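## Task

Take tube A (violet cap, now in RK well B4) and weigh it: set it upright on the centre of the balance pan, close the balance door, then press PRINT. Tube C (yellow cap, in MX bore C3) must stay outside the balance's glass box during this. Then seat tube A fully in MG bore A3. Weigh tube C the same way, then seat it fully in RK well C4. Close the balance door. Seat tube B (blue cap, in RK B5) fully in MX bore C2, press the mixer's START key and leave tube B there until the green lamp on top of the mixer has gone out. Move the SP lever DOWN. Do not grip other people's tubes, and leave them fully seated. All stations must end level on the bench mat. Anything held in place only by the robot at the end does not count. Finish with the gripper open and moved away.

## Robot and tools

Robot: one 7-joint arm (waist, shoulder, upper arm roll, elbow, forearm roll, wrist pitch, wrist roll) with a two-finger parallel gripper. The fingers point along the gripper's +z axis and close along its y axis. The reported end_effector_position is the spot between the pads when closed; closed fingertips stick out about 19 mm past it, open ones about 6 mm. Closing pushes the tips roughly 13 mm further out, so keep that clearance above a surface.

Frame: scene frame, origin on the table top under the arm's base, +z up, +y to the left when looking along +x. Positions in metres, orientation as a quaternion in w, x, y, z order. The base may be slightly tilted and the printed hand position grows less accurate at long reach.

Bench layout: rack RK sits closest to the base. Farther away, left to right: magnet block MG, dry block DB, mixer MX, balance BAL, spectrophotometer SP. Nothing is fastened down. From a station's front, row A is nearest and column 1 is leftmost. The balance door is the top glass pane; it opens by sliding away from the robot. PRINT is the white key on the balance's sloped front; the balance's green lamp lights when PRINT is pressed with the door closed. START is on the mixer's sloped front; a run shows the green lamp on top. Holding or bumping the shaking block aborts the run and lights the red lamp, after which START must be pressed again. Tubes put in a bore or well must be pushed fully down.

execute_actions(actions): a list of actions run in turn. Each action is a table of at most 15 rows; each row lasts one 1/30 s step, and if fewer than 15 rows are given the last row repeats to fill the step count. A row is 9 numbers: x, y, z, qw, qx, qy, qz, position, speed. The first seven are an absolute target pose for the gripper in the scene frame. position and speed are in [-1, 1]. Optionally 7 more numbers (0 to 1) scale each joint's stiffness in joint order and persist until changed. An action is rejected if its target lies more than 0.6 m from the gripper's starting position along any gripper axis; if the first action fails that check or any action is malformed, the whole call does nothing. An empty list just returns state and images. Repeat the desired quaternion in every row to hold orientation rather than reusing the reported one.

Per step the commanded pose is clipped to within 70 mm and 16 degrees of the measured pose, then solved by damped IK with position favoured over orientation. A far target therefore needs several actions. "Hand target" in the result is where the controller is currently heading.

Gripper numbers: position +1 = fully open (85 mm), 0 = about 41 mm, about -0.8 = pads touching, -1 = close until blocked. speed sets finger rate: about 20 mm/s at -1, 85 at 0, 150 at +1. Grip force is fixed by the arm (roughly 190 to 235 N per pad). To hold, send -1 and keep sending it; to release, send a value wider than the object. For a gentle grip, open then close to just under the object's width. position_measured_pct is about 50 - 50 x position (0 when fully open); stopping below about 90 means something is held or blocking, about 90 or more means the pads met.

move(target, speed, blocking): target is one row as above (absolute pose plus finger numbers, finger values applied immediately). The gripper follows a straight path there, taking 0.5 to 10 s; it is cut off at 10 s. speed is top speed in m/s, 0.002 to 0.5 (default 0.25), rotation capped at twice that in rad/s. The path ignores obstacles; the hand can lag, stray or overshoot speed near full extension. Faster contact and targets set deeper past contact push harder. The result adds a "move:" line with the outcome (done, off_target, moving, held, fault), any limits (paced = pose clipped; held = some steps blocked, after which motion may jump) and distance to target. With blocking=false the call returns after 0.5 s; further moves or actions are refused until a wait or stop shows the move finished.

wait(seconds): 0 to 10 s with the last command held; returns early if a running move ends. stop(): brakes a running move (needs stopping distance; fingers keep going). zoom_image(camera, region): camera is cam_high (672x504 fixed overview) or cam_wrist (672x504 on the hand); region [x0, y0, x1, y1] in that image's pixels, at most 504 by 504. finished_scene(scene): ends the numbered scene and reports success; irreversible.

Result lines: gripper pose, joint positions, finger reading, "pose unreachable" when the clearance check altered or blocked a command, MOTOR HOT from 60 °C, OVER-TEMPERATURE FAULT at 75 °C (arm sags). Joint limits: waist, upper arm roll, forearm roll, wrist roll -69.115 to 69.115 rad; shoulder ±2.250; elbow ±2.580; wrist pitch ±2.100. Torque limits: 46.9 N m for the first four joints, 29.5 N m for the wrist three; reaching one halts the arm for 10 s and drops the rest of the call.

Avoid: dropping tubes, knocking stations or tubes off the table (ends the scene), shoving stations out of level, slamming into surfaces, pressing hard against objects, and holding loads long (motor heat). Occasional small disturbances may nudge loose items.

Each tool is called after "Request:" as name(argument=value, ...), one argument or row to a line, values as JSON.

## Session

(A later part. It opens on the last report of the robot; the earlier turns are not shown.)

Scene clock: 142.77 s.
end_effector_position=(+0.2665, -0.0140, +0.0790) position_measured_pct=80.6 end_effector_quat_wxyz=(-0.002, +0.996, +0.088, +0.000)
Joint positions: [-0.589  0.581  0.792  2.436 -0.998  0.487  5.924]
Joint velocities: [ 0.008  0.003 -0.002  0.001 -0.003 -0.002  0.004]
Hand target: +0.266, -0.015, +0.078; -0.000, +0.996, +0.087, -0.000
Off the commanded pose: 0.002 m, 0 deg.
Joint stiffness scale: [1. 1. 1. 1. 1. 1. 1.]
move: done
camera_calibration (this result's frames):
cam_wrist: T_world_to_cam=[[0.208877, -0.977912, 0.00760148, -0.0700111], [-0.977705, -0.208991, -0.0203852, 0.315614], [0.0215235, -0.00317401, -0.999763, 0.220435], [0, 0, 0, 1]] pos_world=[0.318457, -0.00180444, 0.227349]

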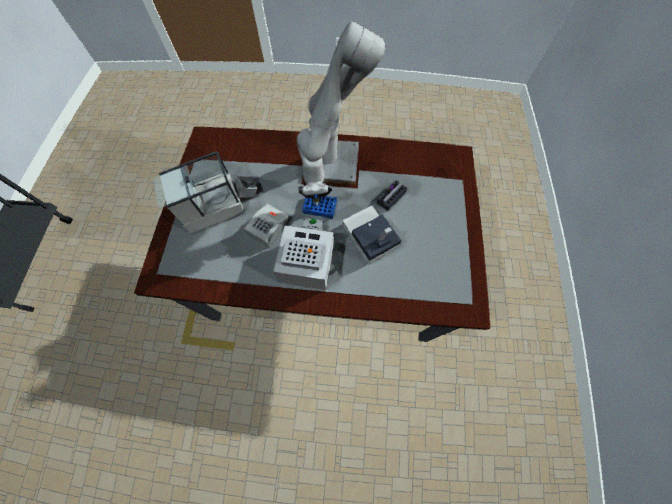

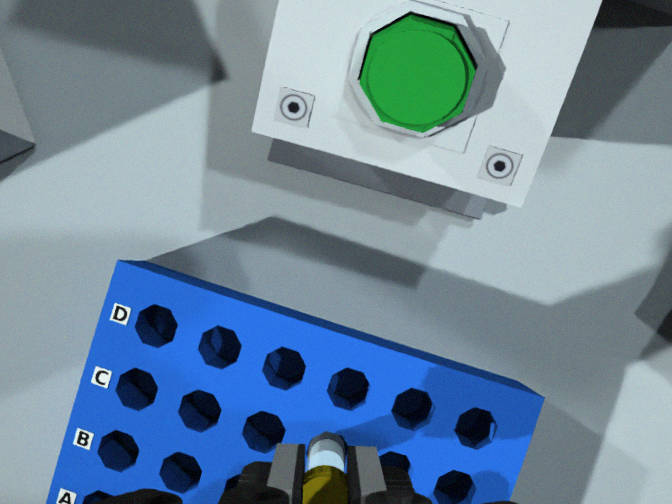

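Request:
move(
  target=[0.2654, -0.0157, 0.0575, 0, 0.9962, 0.0872, 0, -0.66, -0.5],
  speed=0.014,
)

Scene clock: 144.80 s.
end_effector_position=(+0.2682, -0.0136, +0.0603) position_measured_pct=80.6 end_effector_quat_wxyz=(-0.003, +0.996, +0.088, +0.004)
Joint positions: [-0.505  0.621  0.682  2.45  -1.146  0.422  6.055]
Joint velocities: [ 0.003  0.     0.001  0.002 -0.014  0.     0.016]
Hand target: +0.265, -0.016, +0.058; -0.000, +0.996, +0.087, -0.000
Off the commanded pose: 0.004 m, 1 deg.
Joint stiffness scale: [1. 1. 1. 1. 1. 1. 1.]
move: off_target
camera_calibration (this result's frames):
cam_wrist: T_world_to_cam=[[0.207938, -0.978127, 0.00535047, -0.0695105], [-0.977739, -0.208006, -0.0275492, 0.317354], [0.0280596, 0.00049716, -0.999606, 0.199937], [0, 0, 0, 1]] pos_world=[0.319133, -0.00207806, 0.208973]

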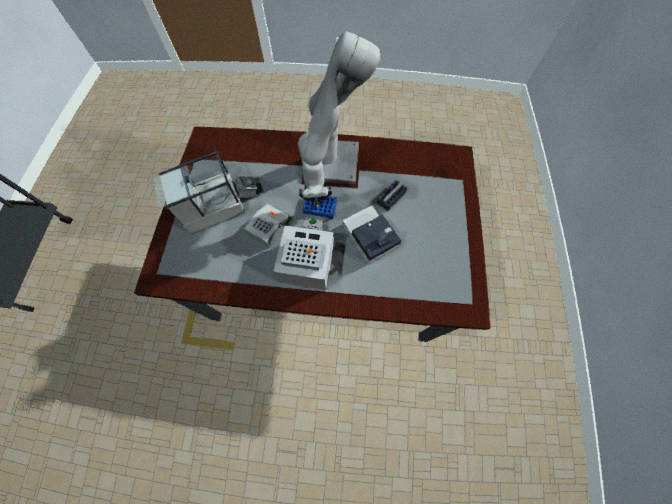

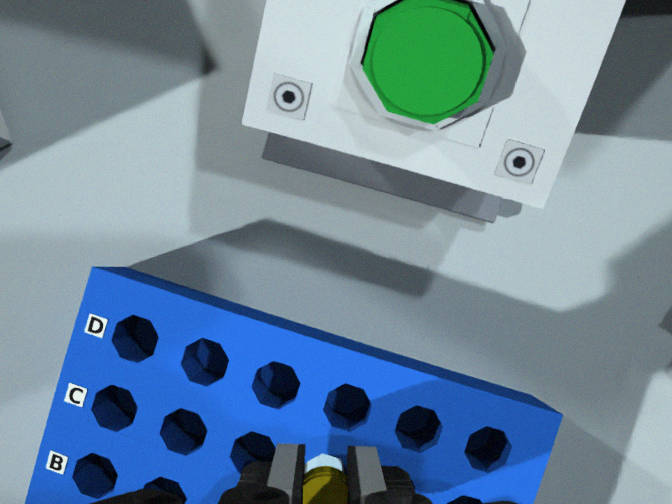

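Request:
move(
  target=[0.2665, -0.0145, 0.0600, 0, 0.9962, 0.0872, 0, -0.3, -0.5],
  speed=0.01,
)

Request:
move(
  target=[0.2665, -0.0145, 0.10, 0, 0.9962, 0.0872, 0, -0.3, -0.5],
  speed=0.06,
)

Request:
move(
  target=[0.27, -0.20, 0.27, 0, 0.97, -0.24, 0, -1, 0.5],
  speed=0.3,
)

Request:
move(
  target=[0.3205, -0.5085, 0.262, 0, 0.866, -0.5, 0, -1, 0.5],
  speed=0.3,
)

Request:
move(
  target=[0.3205, -0.5085, 0.233, 0, 0.866, -0.5, 0, -1, 0.5],
  speed=0.06,
)

Request:
move(
  target=[0.2575, -0.3994, 0.233, 0, 0.866, -0.5, 0, -1, 0.5],
  speed=0.07,
)

Request:
move(
  target=[0.2540, -0.3933, 0.233, 0, 0.866, -0.5, 0, -1, 0.5],
  speed=0.015,
)

Request:
move(
  target=[0.256, -0.399, 0.265, 0, 0.866, -0.5, 0, -1, 0.5],
  speed=0.06,
)

Scene clock: 146.33 s.
end_effector_position=(+0.2670, -0.0149, +0.0601) position_measured_pct=65.1 end_effector_quat_wxyz=(-0.000, +0.996, +0.087, +0.001)
Joint positions: [-0.512  0.624  0.689  2.45  -1.136  0.422  6.044]
Joint velocities: [-0.004  0.001  0.     0.     0.003  0.    -0.004]
Hand target: +0.266, -0.015, +0.060; -0.000, +0.996, +0.087, +0.000
Off the commanded pose: 0.001 m, 0 deg.
Joint stiffness scale: [1. 1. 1. 1. 1. 1. 1.]
move: done
camera_calibration (this result's frames):
cam_wrist: T_world_to_cam=[[0.206558, -0.978376, 0.0106435, -0.07048], [-0.978142, -0.20675, -0.0221861, 0.315686], [0.0239069, -0.00582818, -0.999697, 0.200853], [0, 0, 0, 1]] pos_world=[0.318542, -0.00251741, 0.208546]

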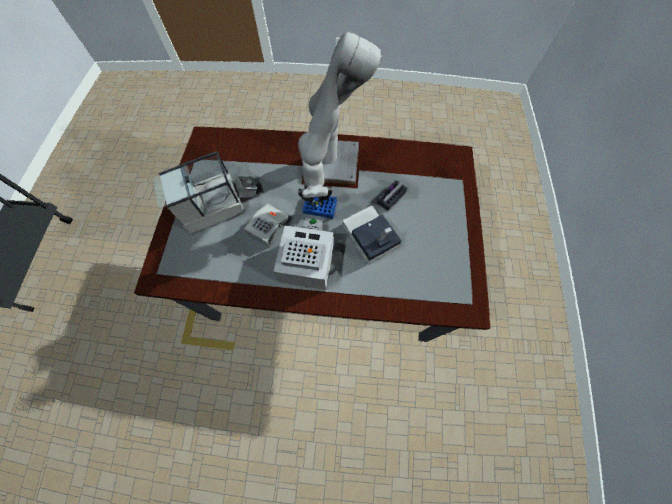

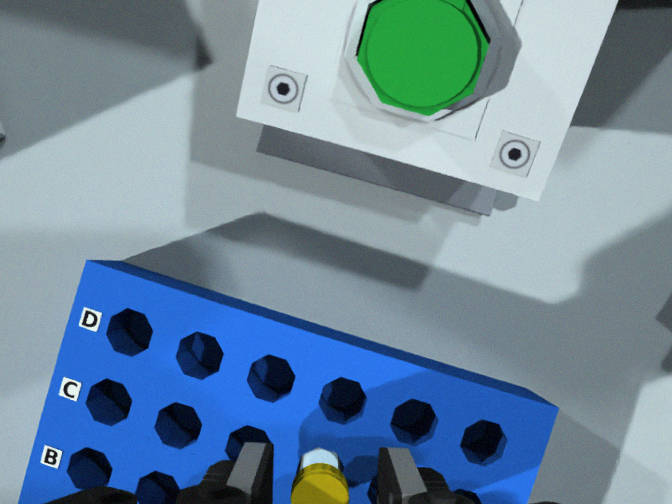

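Scene clock: 147.47 s.
end_effector_position=(+0.2658, -0.0160, +0.0988) position_measured_pct=65.1 end_effector_quat_wxyz=(+0.002, +0.996, +0.086, -0.000)
Joint positions: [-0.67   0.536  0.899  2.419 -0.868  0.546  5.811]
Joint velocities: [-0.008 -0.002  0.004 -0.001 -0.     0.002  0.   ]
Hand target: +0.266, -0.015, +0.100; +0.000, +0.996, +0.087, -0.000
Off the commanded pose: 0.002 m, 0 deg.
Joint stiffness scale: [1. 1. 1. 1. 1. 1. 1.]
move: done
camera_calibration (this result's frames):
cam_wrist: T_world_to_cam=[[0.205535, -0.978554, 0.0136934, -0.0717622], [-0.978431, -0.205765, -0.0182822, 0.314924], [0.0207077, -0.00964044, -0.999739, 0.240358], [0, 0, 0, 1]] pos_world=[0.317904, -0.00310556, 0.247035]

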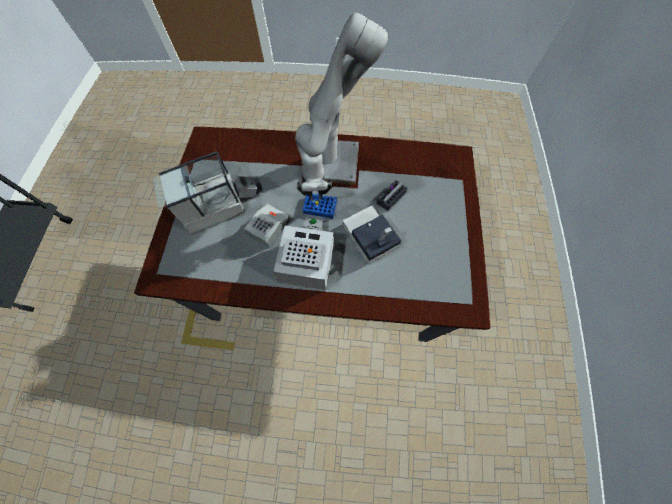

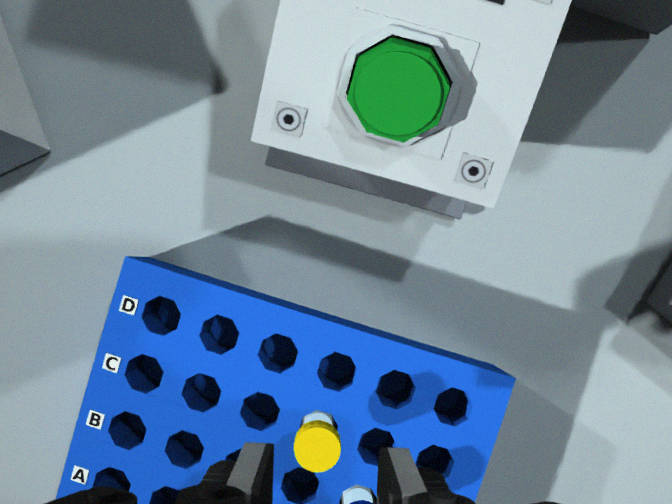

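Scene clock: 149.17 s.
end_effector_position=(+0.2720, -0.1979, +0.2689) position_measured_pct=91.7 end_effector_quat_wxyz=(-0.001, +0.971, -0.237, +0.002)
Joint positions: [-0.47   0.443  1.462  1.946 -0.477  1.189  5.385]
Joint velocities: [ 0.007  0.004 -0.    -0.001  0.     0.002  0.   ]
Hand target: +0.270, -0.199, +0.270; -0.001, +0.971, -0.241, -0.000
Off the commanded pose: 0.003 m, 0 deg.
Joint stiffness scale: [1. 1. 1. 1. 1. 1. 1.]
move: done
camera_calibration (this result's frames):
cam_wrist: T_world_to_cam=[[-0.429988, -0.902807, 0.00704297, -0.063666], [-0.902669, 0.429747, -0.0225, 0.392944], [0.0172865, -0.0160322, -0.999722, 0.408132], [0, 0, 0, 1]] pos_world=[0.320268, -0.219801, 0.417308]

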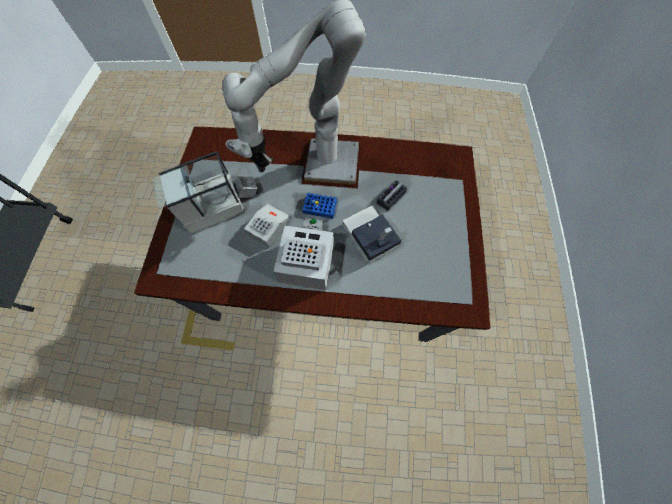

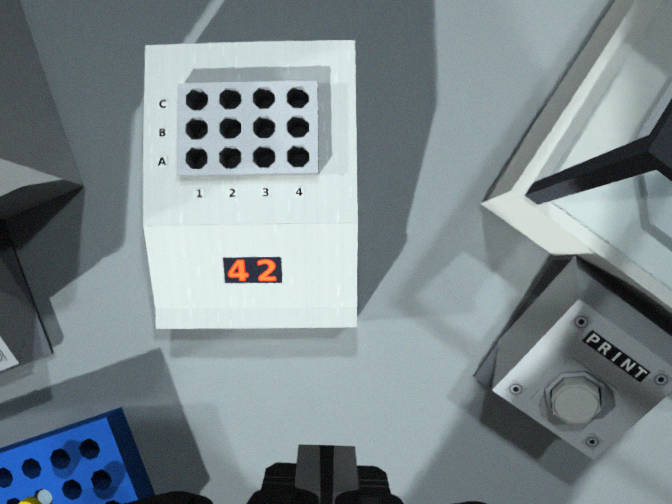

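Scene clock: 151.00 s.
end_effector_position=(+0.3195, -0.5095, +0.2627) position_measured_pct=91.7 end_effector_quat_wxyz=(+0.003, +0.867, -0.499, +0.001)
Joint positions: [ 0.593  0.958  1.126  0.973 -0.824  1.599  5.084]
Joint velocities: [ 0.006  0.002 -0.001 -0.002 -0.     0.001 -0.001]
Hand target: +0.320, -0.509, +0.262; -0.001, +0.865, -0.501, +0.000
Off the commanded pose: 0.002 m, 0 deg.
Joint stiffness scale: [1. 1. 1. 1. 1. 1. 1.]
move: done
camera_calibration (this result's frames):
cam_wrist: T_world_to_cam=[[-0.846857, -0.531612, 0.0148825, -0.00432758], [-0.53182, 0.846542, -0.0231124, 0.663621], [-0.000311863, -0.0274877, -0.999622, 0.395954], [0, 0, 0, 1]] pos_world=[0.349386, -0.5532, 0.411207]

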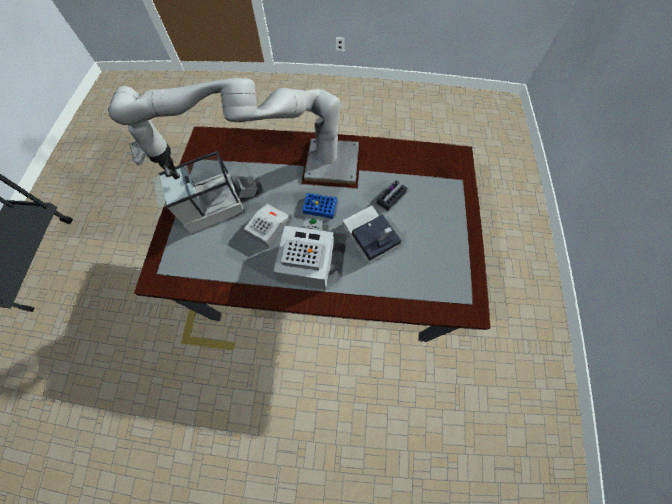

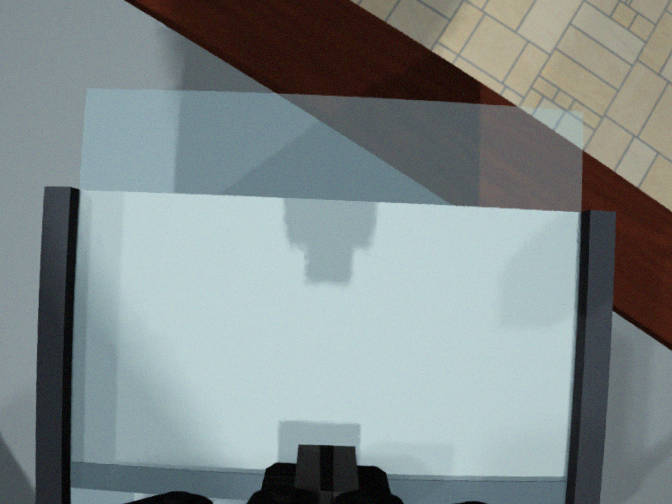

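Scene clock: 151.83 s.
end_effector_position=(+0.3171, -0.5094, +0.2353) position_measured_pct=91.7 end_effector_quat_wxyz=(+0.001, +0.864, -0.504, -0.002)
Joint positions: [ 0.584  0.979  1.11   1.033 -0.83   1.541  5.098]
Joint velocities: [-0.002  0.    -0.004  0.001 -0.    -0.003 -0.   ]
Hand target: +0.320, -0.508, +0.233; -0.000, +0.866, -0.500, -0.000
Off the commanded pose: 0.004 m, 1 deg.
Joint stiffness scale: [1. 1. 1. 1. 1. 1. 1.]
move: off_target
camera_calibration (this result's frames):
cam_wrist: T_world_to_cam=[[-0.852712, -0.522199, 0.0137884, 0.00102818], [-0.522374, 0.852543, -0.0172019, 0.660292], [-0.00277239, -0.021871, -0.999757, 0.372239], [0, 0, 0, 1]] pos_world=[0.346828, -0.554249, 0.383492]

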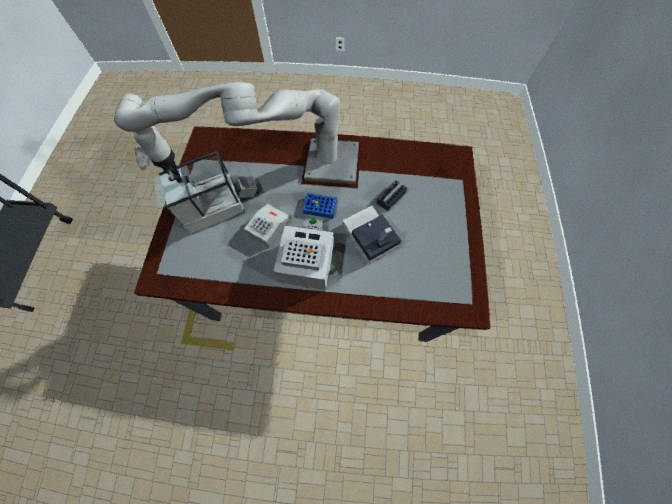

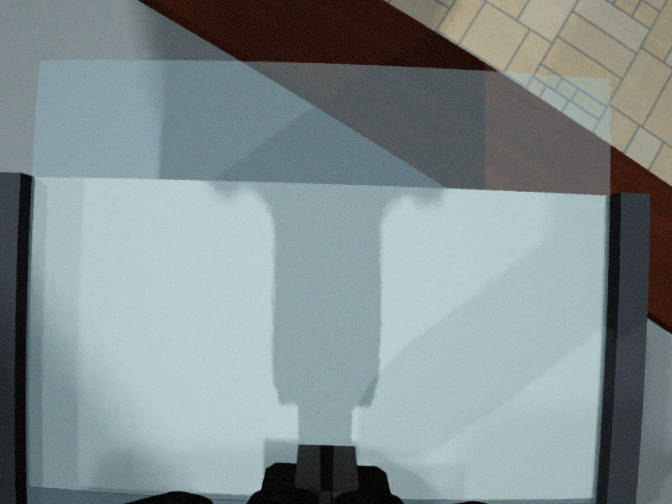

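Scene clock: 154.07 s.
end_effector_position=(+0.2592, -0.3987, +0.2325) position_measured_pct=91.7 end_effector_quat_wxyz=(-0.003, +0.865, -0.502, +0.000)
Joint positions: [ 0.303  0.78   1.225  1.575 -0.749  1.333  5.265]
Joint velocities: [-0.006 -0.004 -0.     0.002  0.    -0.001 -0.   ]
Hand target: +0.258, -0.399, +0.233; -0.000, +0.866, -0.500, -0.000
Off the commanded pose: 0.002 m, 0 deg.
Joint stiffness scale: [1. 1. 1. 1. 1. 1. 1.]
move: done
camera_calibration (this result's frames):
cam_wrist: T_world_to_cam=[[-0.851283, -0.524687, 0.00457299, 0.0103452], [-0.524685, 0.851135, -0.016566, 0.535533], [0.00479973, -0.0165017, -0.999852, 0.371874], [0, 0, 0, 1]] pos_world=[0.288008, -0.444246, 0.380643]

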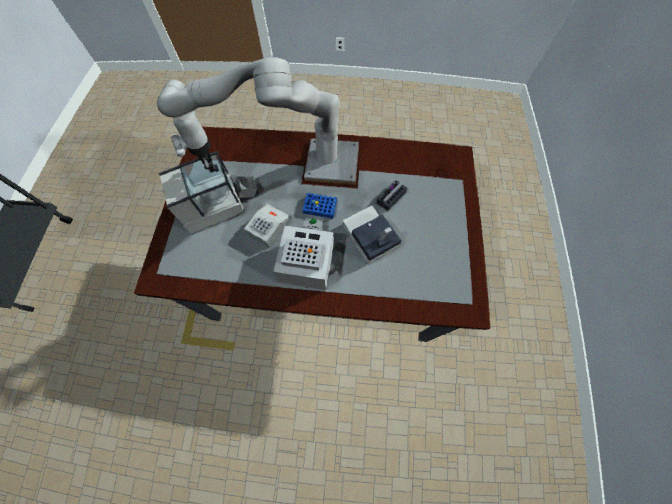

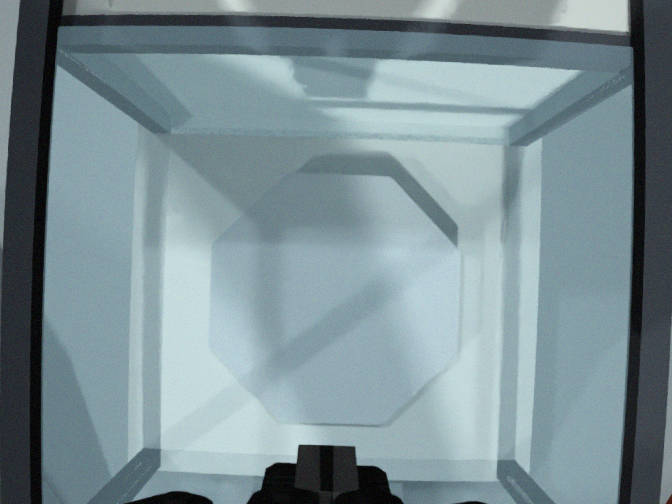

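Scene clock: 154.80 s.
end_effector_position=(+0.2569, -0.3953, +0.2327) position_measured_pct=91.7 end_effector_quat_wxyz=(-0.001, +0.865, -0.502, +0.003)
Joint positions: [ 0.289  0.77   1.233  1.597 -0.747  1.318  5.27 ]
Joint velocities: [-0.003 -0.004  0.001  0.003  0.003 -0.006 -0.   ]
Hand target: +0.254, -0.393, +0.233; -0.000, +0.866, -0.500, -0.000
Off the commanded pose: 0.003 m, 0 deg.
Joint stiffness scale: [1. 1. 1. 1. 1. 1. 1.]
move: done
camera_calibration (this result's frames):
cam_wrist: T_world_to_cam=[[-0.85138, -0.524521, 0.00547633, 0.0100262], [-0.524494, 0.85109, -0.0235005, 0.532919], [0.00766564, -0.0228801, -0.999709, 0.368871], [0, 0, 0, 1]] pos_world=[0.285221, -0.439863, 0.381233]

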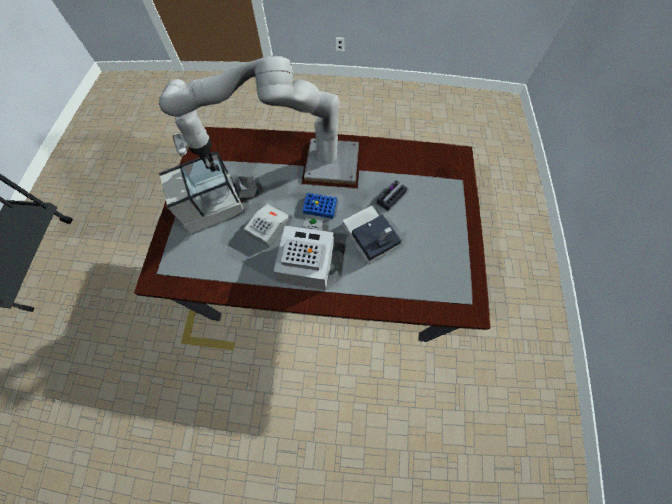

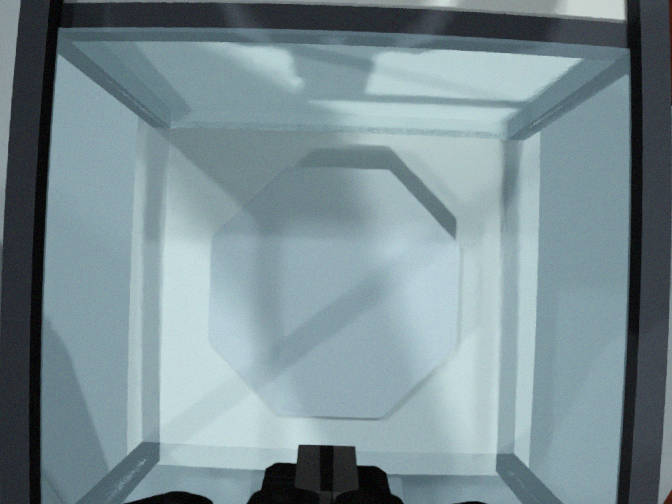

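Scene clock: 155.67 s.
end_effector_position=(+0.2585, -0.3985, +0.2630) position_measured_pct=91.7 end_effector_quat_wxyz=(-0.000, +0.868, -0.497, +0.001)
Joint positions: [ 0.289  0.749  1.262  1.525 -0.716  1.396  5.251]
Joint velocities: [-0.002  0.     0.006 -0.002  0.     0.004 -0.   ]
Hand target: +0.256, -0.399, +0.265; +0.000, +0.866, -0.500, +0.000
Off the commanded pose: 0.003 m, 0 deg.
Joint stiffness scale: [1. 1. 1. 1. 1. 1. 1.]
move: done
camera_calibration (this result's frames):
cam_wrist: T_world_to_cam=[[-0.844608, -0.535309, 0.00910407, 0.00251185], [-0.535373, 0.844349, -0.0212076, 0.536798], [0.00366561, -0.0227862, -0.999734, 0.400113], [0, 0, 0, 1]] pos_world=[0.288042, -0.442784, 0.411368]

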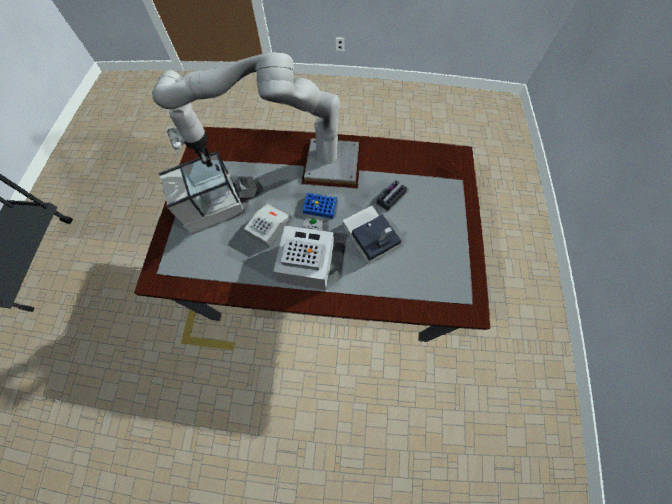

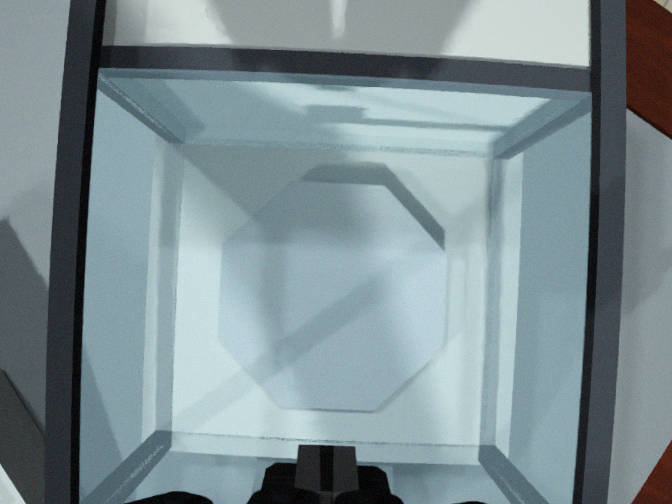

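Request:
move(
  target=[0.2512, -0.0291, 0.12, 0, 0.9816, 0.1908, 0, -0.25, 0.3],
  speed=0.3,
)

Scene clock: 159.07 s.
end_effector_position=(+0.2511, -0.0315, +0.1215) position_measured_pct=62.3 end_effector_quat_wxyz=(+0.001, +0.982, +0.190, -0.002)
Joint positions: [-0.67   0.427  0.941  2.428 -0.668  0.562  5.89 ]
Joint velocities: [ 0.     0.    -0.008  0.001 -0.    -0.005  0.   ]
Hand target: +0.251, -0.030, +0.121; +0.002, +0.981, +0.192, -0.001
Off the commanded pose: 0.003 m, 0 deg.
Joint stiffness scale: [1. 1. 1. 1. 1. 1. 1.]
move: done
camera_calibration (this result's frames):
cam_wrist: T_world_to_cam=[[0.404203, -0.914588, 0.0122071, -0.131852], [-0.914471, -0.404357, -0.0154157, 0.275087], [0.019035, -0.00493198, -0.999807, 0.263744], [0, 0, 0, 1]] pos_world=[0.299834, -0.0080564, 0.269543]

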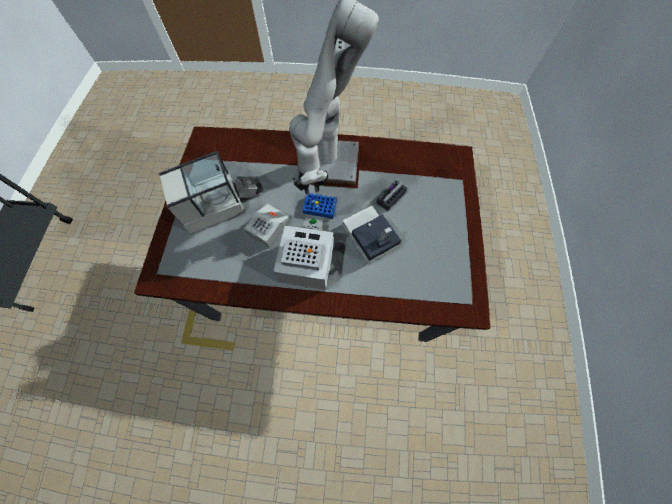

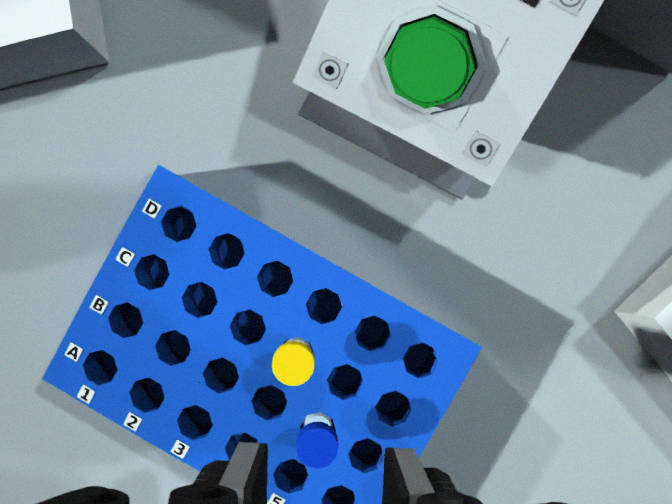

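Request:
move(
  target=[0.2492, -0.0305, 0.085, 0, 0.9816, 0.1908, 0, -0.25, 0.3],
  speed=0.06,
)

Scene clock: 160.47 s.
end_effector_position=(+0.2501, -0.0289, +0.0860) position_measured_pct=62.3 end_effector_quat_wxyz=(-0.002, +0.981, +0.192, +0.001)
Joint positions: [-0.502  0.511  0.735  2.474 -0.905  0.434  6.102]
Joint velocities: [ 0.012  0.002 -0.005  0.001 -0.    -0.002  0.   ]
Hand target: +0.249, -0.030, +0.085; -0.000, +0.982, +0.191, +0.000
Off the commanded pose: 0.002 m, 0 deg.
Joint stiffness scale: [1. 1. 1. 1. 1. 1. 1.]
move: done
camera_calibration (this result's frames):
cam_wrist: T_world_to_cam=[[0.407764, -0.913055, 0.00765939, -0.129143], [-0.912809, -0.407833, -0.021269, 0.274675], [0.0225435, 0.00168118, -0.999744, 0.227656], [0, 0, 0, 1]] pos_world=[0.298253, -0.00627559, 0.23443]

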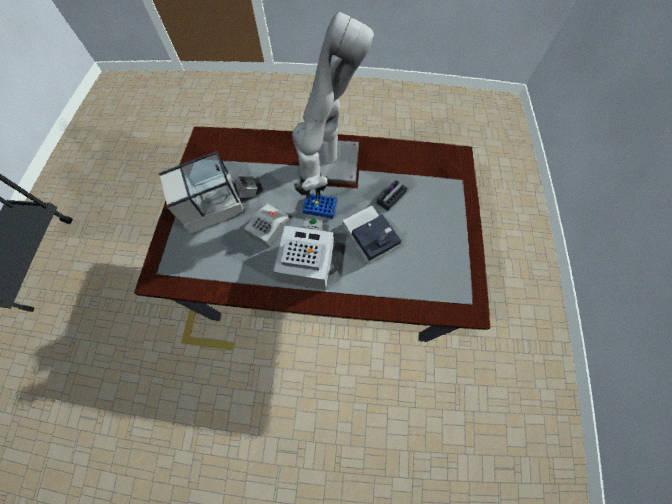

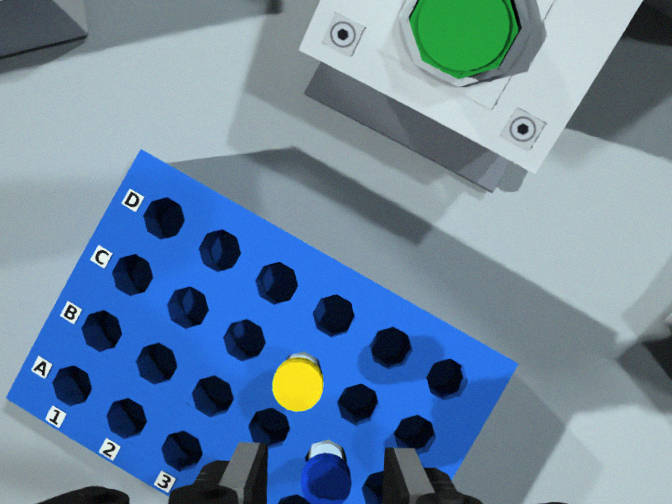

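Request:
move(
  target=[0.2492, -0.0305, 0.0650, 0, 0.9816, 0.1908, 0, -0.25, 0.3],
  speed=0.03,
)

Request:
move(
  target=[0.2492, -0.0305, 0.0650, 0, 0.9816, 0.1908, 0, -0.66, -0.5],
  speed=0.03,
)

Scene clock: 161.87 s.
end_effector_position=(+0.2505, -0.0288, +0.0659) position_measured_pct=62.3 end_effector_quat_wxyz=(-0.002, +0.981, +0.192, +0.001)
Joint positions: [-0.399  0.559  0.599  2.489 -1.057  0.354  6.234]
Joint velocities: [ 0.01   0.002 -0.004 -0.001 -0.001 -0.002  0.001]
Hand target: +0.249, -0.030, +0.065; -0.000, +0.982, +0.191, +0.000
Off the commanded pose: 0.002 m, 0 deg.
Joint stiffness scale: [1. 1. 1. 1. 1. 1. 1.]
move: done
camera_calibration (this result's frames):
cam_wrist: T_world_to_cam=[[0.407928, -0.91298, 0.00788302, -0.129112], [-0.912714, -0.408, -0.0221139, 0.274702], [0.0234058, 0.00182593, -0.999724, 0.207336], [0, 0, 0, 1]] pos_world=[0.29854, -0.00617673, 0.214371]

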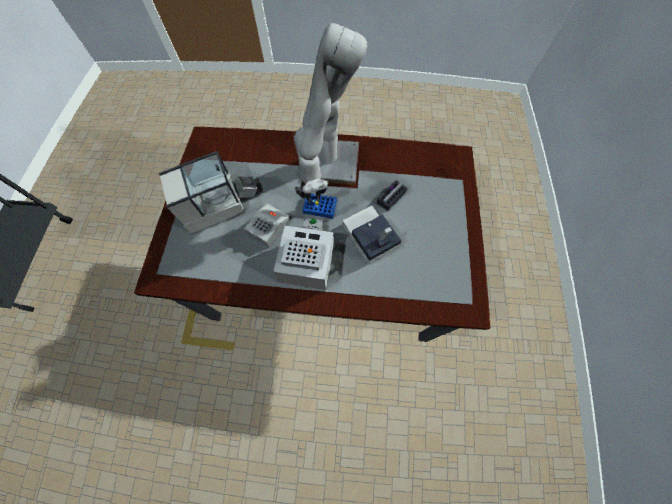

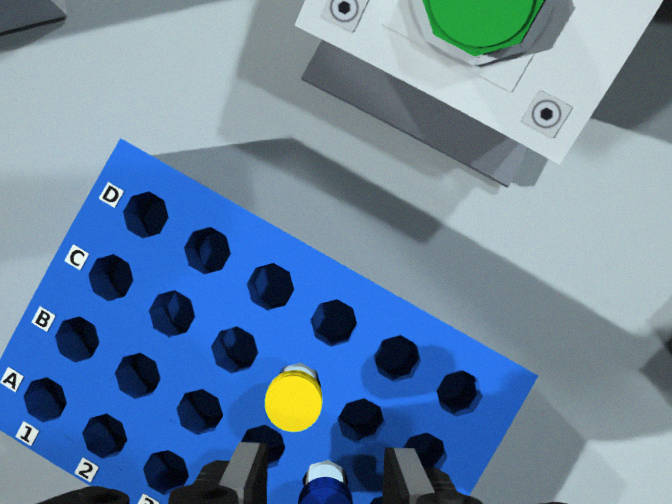

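Scene clock: 162.57 s.
end_effector_position=(+0.2505, -0.0290, +0.0659) position_measured_pct=80.6 end_effector_quat_wxyz=(-0.002, +0.982, +0.191, +0.001)
Joint positions: [-0.397  0.559  0.599  2.489 -1.057  0.354  6.234]
Joint velocities: [ 0.  0. -0.  0.  0.  0. -0.]
Hand target: +0.249, -0.030, +0.065; -0.000, +0.982, +0.191, -0.000
Off the commanded pose: 0.002 m, 0 deg.
Joint stiffness scale: [1. 1. 1. 1. 1. 1. 1.]
move: done
camera_calibration (this result's frames):
cam_wrist: T_world_to_cam=[[0.407162, -0.913323, 0.007751, -0.129073], [-0.913058, -0.407231, -0.022105, 0.274695], [0.0233455, 0.0019232, -0.999726, 0.207337], [0, 0, 0, 1]] pos_world=[0.298526, -0.00641931, 0.214352]

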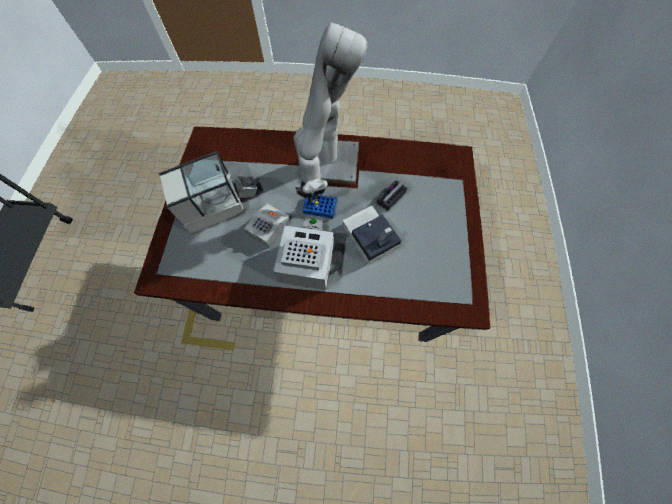

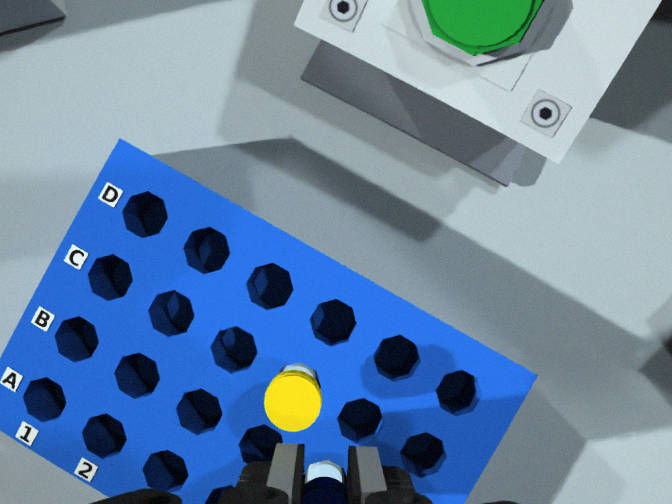

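Request:
execute_actions(
  actions=[
    [[0.2508,-0.0286,0.0665,0,0.9816,0.1908,0,-0.66,-0.5],[0.2511,-0.0281,0.0672,0,0.9816,0.1908,0,-0.66,-0.5],[0.2514,-0.0277,0.0679,0,0.9816,0.1908,0,-0.66,-0.5],[0.2515,-0.0275,0.0686,0,0.9816,0.1908,0,-0.66,-0.5],[0.2515,-0.0275,0.0693,0,0.9816,0.1908,0,-0.66,-0.5],[0.2515,-0.0275,0.0700,0,0.9816,0.1908,0,-0.66,-0.5],[0.2515,-0.0275,0.0707,0,0.9816,0.1908,0,-0.66,-0.5],[0.2515,-0.0275,0.0714,0,0.9816,0.1908,0,-0.66,-0.5],[0.2515,-0.0275,0.0721,0,0.9816,0.1908,0,-0.66,-0.5],[0.2515,-0.0275,0.0728,0,0.9816,0.1908,0,-0.66,-0.5],[0.2515,-0.0275,0.0735,0,0.9816,0.1908,0,-0.66,-0.5],[0.2515,-0.0275,0.0742,0,0.9816,0.1908,0,-0.66,-0.5],[0.2515,-0.0275,0.0749,0,0.9816,0.1908,0,-0.66,-0.5],[0.2515,-0.0275,0.0756,0,0.9816,0.1908,0,-0.66,-0.5],[0.2515,-0.0275,0.0763,0,0.9816,0.1908,0,-0.66,-0.5]],
    [[0.2515,-0.0275,0.0772,0,0.9816,0.1908,0,-0.66,-0.5],[0.2515,-0.0275,0.0781,0,0.9816,0.1908,0,-0.66,-0.5],[0.2515,-0.0275,0.0790,0,0.9816,0.1908,0,-0.66,-0.5],[0.2515,-0.0275,0.0799,0,0.9816,0.1908,0,-0.66,-0.5],[0.2515,-0.0275,0.0808,0,0.9816,0.1908,0,-0.66,-0.5],[0.2515,-0.0275,0.0817,0,0.9816,0.1908,0,-0.66,-0.5],[0.2515,-0.0275,0.0826,0,0.9816,0.1908,0,-0.66,-0.5],[0.2515,-0.0275,0.0835,0,0.9816,0.1908,0,-0.66,-0.5],[0.2515,-0.0275,0.0844,0,0.9816,0.1908,0,-0.66,-0.5],[0.2515,-0.0275,0.0853,0,0.9816,0.1908,0,-0.66,-0.5],[0.2515,-0.0275,0.0862,0,0.9816,0.1908,0,-0.66,-0.5],[0.2515,-0.0275,0.0871,0,0.9816,0.1908,0,-0.66,-0.5],[0.2515,-0.0275,0.0880,0,0.9816,0.1908,0,-0.66,-0.5],[0.2515,-0.0275,0.0890,0,0.9816,0.1908,0,-0.66,-0.5],[0.2515,-0.0275,0.0900,0,0.9816,0.1908,0,-0.66,-0.5]],
    [[0.2515,-0.0275,0.092,0,0.9816,0.1908,0,-0.66,-0.5],[0.2515,-0.0275,0.094,0,0.9816,0.1908,0,-0.66,-0.5],[0.2515,-0.0275,0.097,0,0.9816,0.1908,0,-0.66,-0.5],[0.2515,-0.0275,0.100,0,0.9816,0.1908,0,-0.66,-0.5],[0.2515,-0.0275,0.104,0,0.9816,0.1908,0,-0.66,-0.5],[0.2515,-0.0275,0.108,0,0.9816,0.1908,0,-0.66,-0.5],[0.2515,-0.0275,0.112,0,0.9816,0.1908,0,-0.66,-0.5],[0.2515,-0.0275,0.116,0,0.9816,0.1908,0,-0.66,-0.5],[0.2515,-0.0275,0.120,0,0.9816,0.1908,0,-0.66,-0.5],[0.2515,-0.0275,0.124,0,0.9816,0.1908,0,-0.66,-0.5],[0.2515,-0.0275,0.128,0,0.9816,0.1908,0,-0.66,-0.5],[0.2515,-0.0275,0.130,0,0.9816,0.1908,0,-0.66,-0.5]],
  ],
)

Scene clock: 165.50 s.
end_effector_position=(+0.2475, -0.0363, +0.1245) position_measured_pct=80.6 end_effector_quat_wxyz=(+0.002, +0.984, +0.180, -0.004)
Joint positions: [-0.674  0.418  0.963  2.43  -0.644  0.571  5.867]
Joint velocities: [-0.287 -0.119  0.185 -0.081  0.218  0.129 -0.283]
Hand target: +0.251, -0.028, +0.129; -0.001, +0.982, +0.191, +0.000
Off the commanded pose: 0.011 m, 1 deg.
Joint stiffness scale: [1. 1. 1. 1. 1. 1. 1.]
camera_calibration (this result's frames):
cam_wrist: T_world_to_cam=[[0.386262, -0.922291, 0.0134675, -0.130808], [-0.922272, -0.386404, -0.0103363, 0.271808], [0.014737, -0.00842816, -0.999856, 0.2677], [0, 0, 0, 1]] pos_world=[0.297262, -0.0133588, 0.272233]

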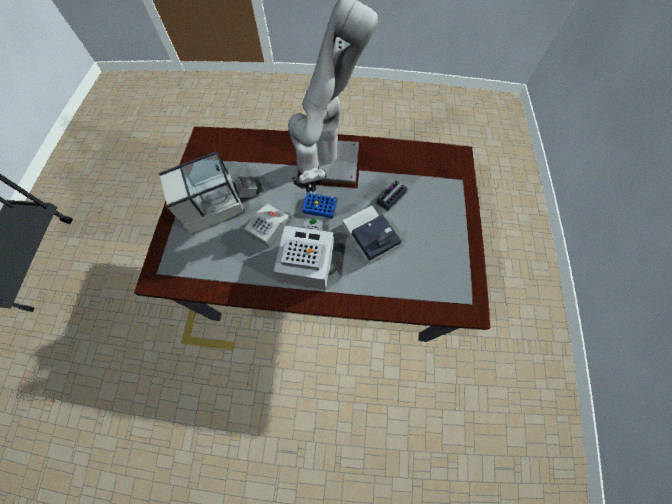

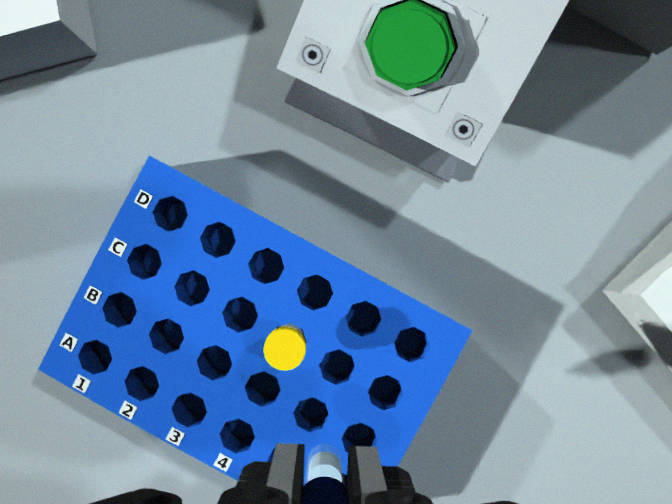

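Request:
move(
  target=[0.33, -0.02, 0.26, 0, 0.9990, 0.04, 0, -0.66, -0.5],
  speed=0.25,
)

Request:
move(
  target=[0.5578, 0.0003, 0.255, 0, 0.9995, -0.0305, 0, -0.66, -0.5],
  speed=0.25,
)

Request:
zoom_image(
  camera="cam_wrist",
  region=[200, 310, 460, 504],
)

Scene clock: 167.13 s.
end_effector_position=(+0.3312, -0.0208, +0.2582) position_measured_pct=80.6 end_effector_quat_wxyz=(+0.000, +0.999, +0.040, +0.001)
Joint positions: [-0.98   0.33   1.279  1.979 -0.355  1.094  5.224]
Joint velocities: [-0.007 -0.     0.005 -0.002 -0.     0.002 -0.   ]
Hand target: +0.331, -0.021, +0.260; +0.001, +0.999, +0.039, -0.000
Off the commanded pose: 0.002 m, 0 deg.
Joint stiffness scale: [1. 1. 1. 1. 1. 1. 1.]
move: done
camera_calibration (this result's frames):
cam_wrist: T_world_to_cam=[[0.113591, -0.993461, 0.0115082, -0.0613672], [-0.993269, -0.113818, -0.0214911, 0.38843], [0.0226604, -0.00898957, -0.999703, 0.397673], [0, 0, 0, 1]] pos_world=[0.383774, -0.0131807, 0.406608]

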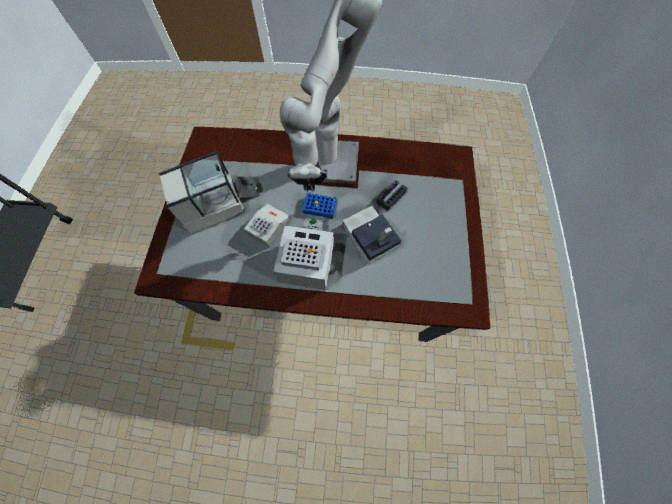

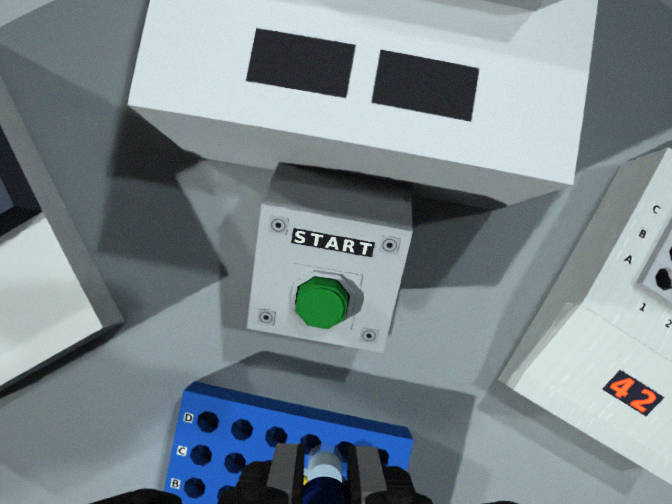

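Scene clock: 168.73 s.
end_effector_position=(+0.5583, -0.0017, +0.2555) position_measured_pct=80.6 end_effector_quat_wxyz=(+0.003, +1.000, -0.028, +0.002)
Joint positions: [-0.476  0.831  1.009  1.201 -0.675  1.446  5.077]
Joint velocities: [ 0.003  0.005  0.001 -0.002 -0.002  0.001  0.   ]
Hand target: +0.558, -0.001, +0.255; -0.000, +0.999, -0.032, +0.000
Off the commanded pose: 0.002 m, 0 deg.
Joint stiffness scale: [1. 1. 1. 1. 1. 1. 1.]
move: done
camera_calibration (this result's frames):
cam_wrist: T_world_to_cam=[[-0.0228171, -0.999602, 0.0165924, 0.00668059], [-0.999476, 0.0224266, -0.0233469, 0.620338], [0.0229655, -0.0171164, -0.99959, 0.389728], [0, 0, 0, 1]] pos_world=[0.611215, -0.0005634, 0.403941]

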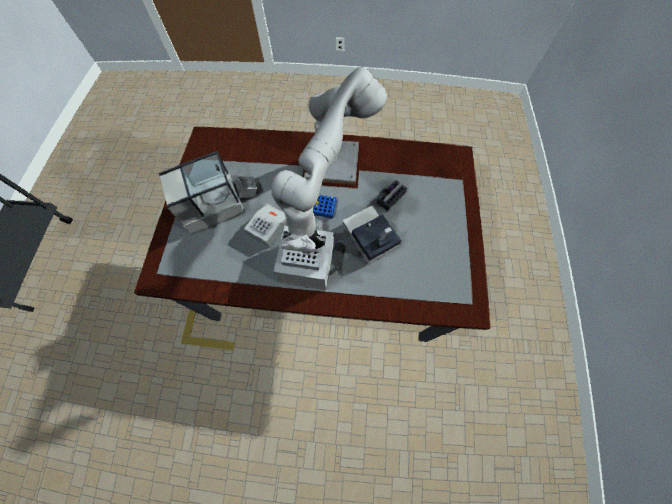

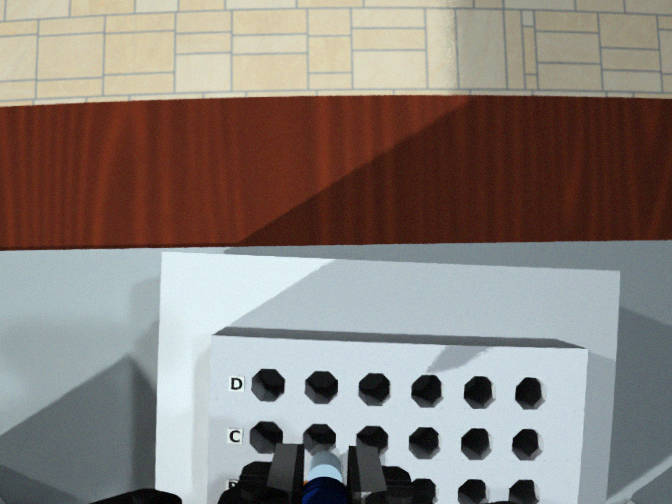

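Region (200, 310, 460, 504) of cam_wrist's 672x504 image, scaled by 1.938; it fills the top 376 rows of this view, and the rest is white.

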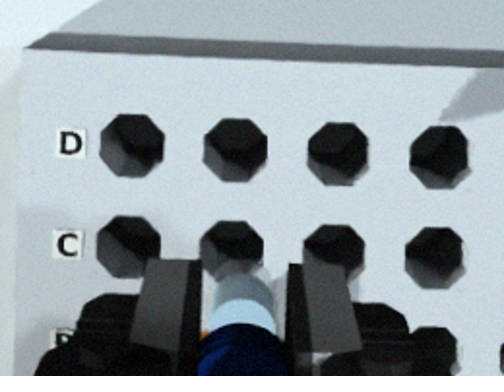

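Request:
move(
  target=[0.5550, 0.0008, 0.231, 0, 0.9995, -0.0305, 0, -0.66, -0.5],
  speed=0.04,
)

Request:
zoom_image(
  camera="cam_wrist",
  region=[240, 370, 420, 504],
)

Scene clock: 170.37 s.
end_effector_position=(+0.5541, -0.0024, +0.2332) position_measured_pct=80.6 end_effector_quat_wxyz=(+0.001, +0.999, -0.034, -0.001)
Joint positions: [-0.48   0.842  0.991  1.256 -0.682  1.393  5.084]
Joint velocities: [-0.001 -0.    -0.007  0.001 -0.001 -0.004 -0.001]
Hand target: +0.555, +0.001, +0.231; +0.000, +1.000, -0.030, -0.000
Off the commanded pose: 0.004 m, 0 deg.
Joint stiffness scale: [1. 1. 1. 1. 1. 1. 1.]
move: off_target
camera_calibration (this result's frames):
cam_wrist: T_world_to_cam=[[-0.0345805, -0.999314, 0.0132287, 0.0136325], [-0.999257, 0.0343472, -0.0174779, 0.61422], [0.0170116, -0.0138233, -0.99976, 0.370881], [0, 0, 0, 1]] pos_world=[0.607926, -0.00234675, 0.381346]

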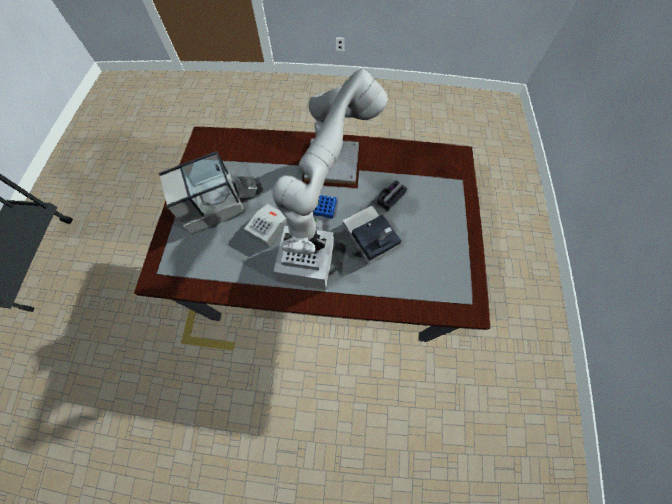

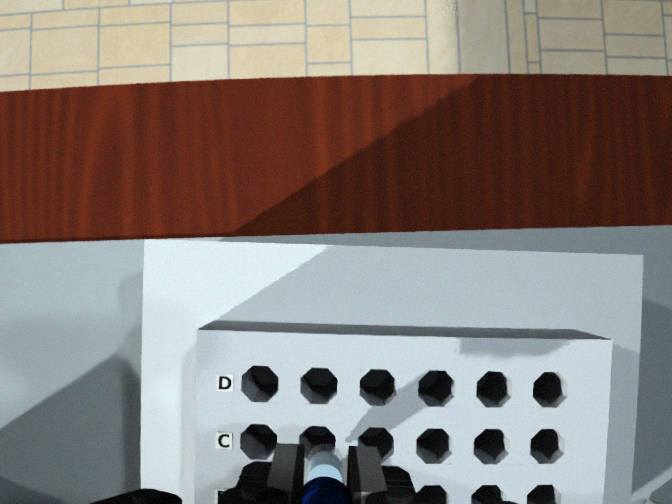

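Region (240, 370, 420, 504) of cam_wrist's 672x504 image, scaled by 2.800; it fills the top 375 rows of this view, and the rest is white.

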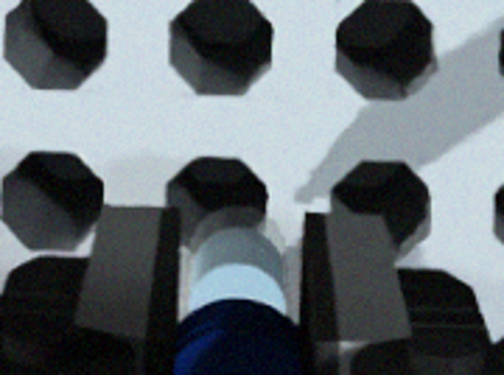

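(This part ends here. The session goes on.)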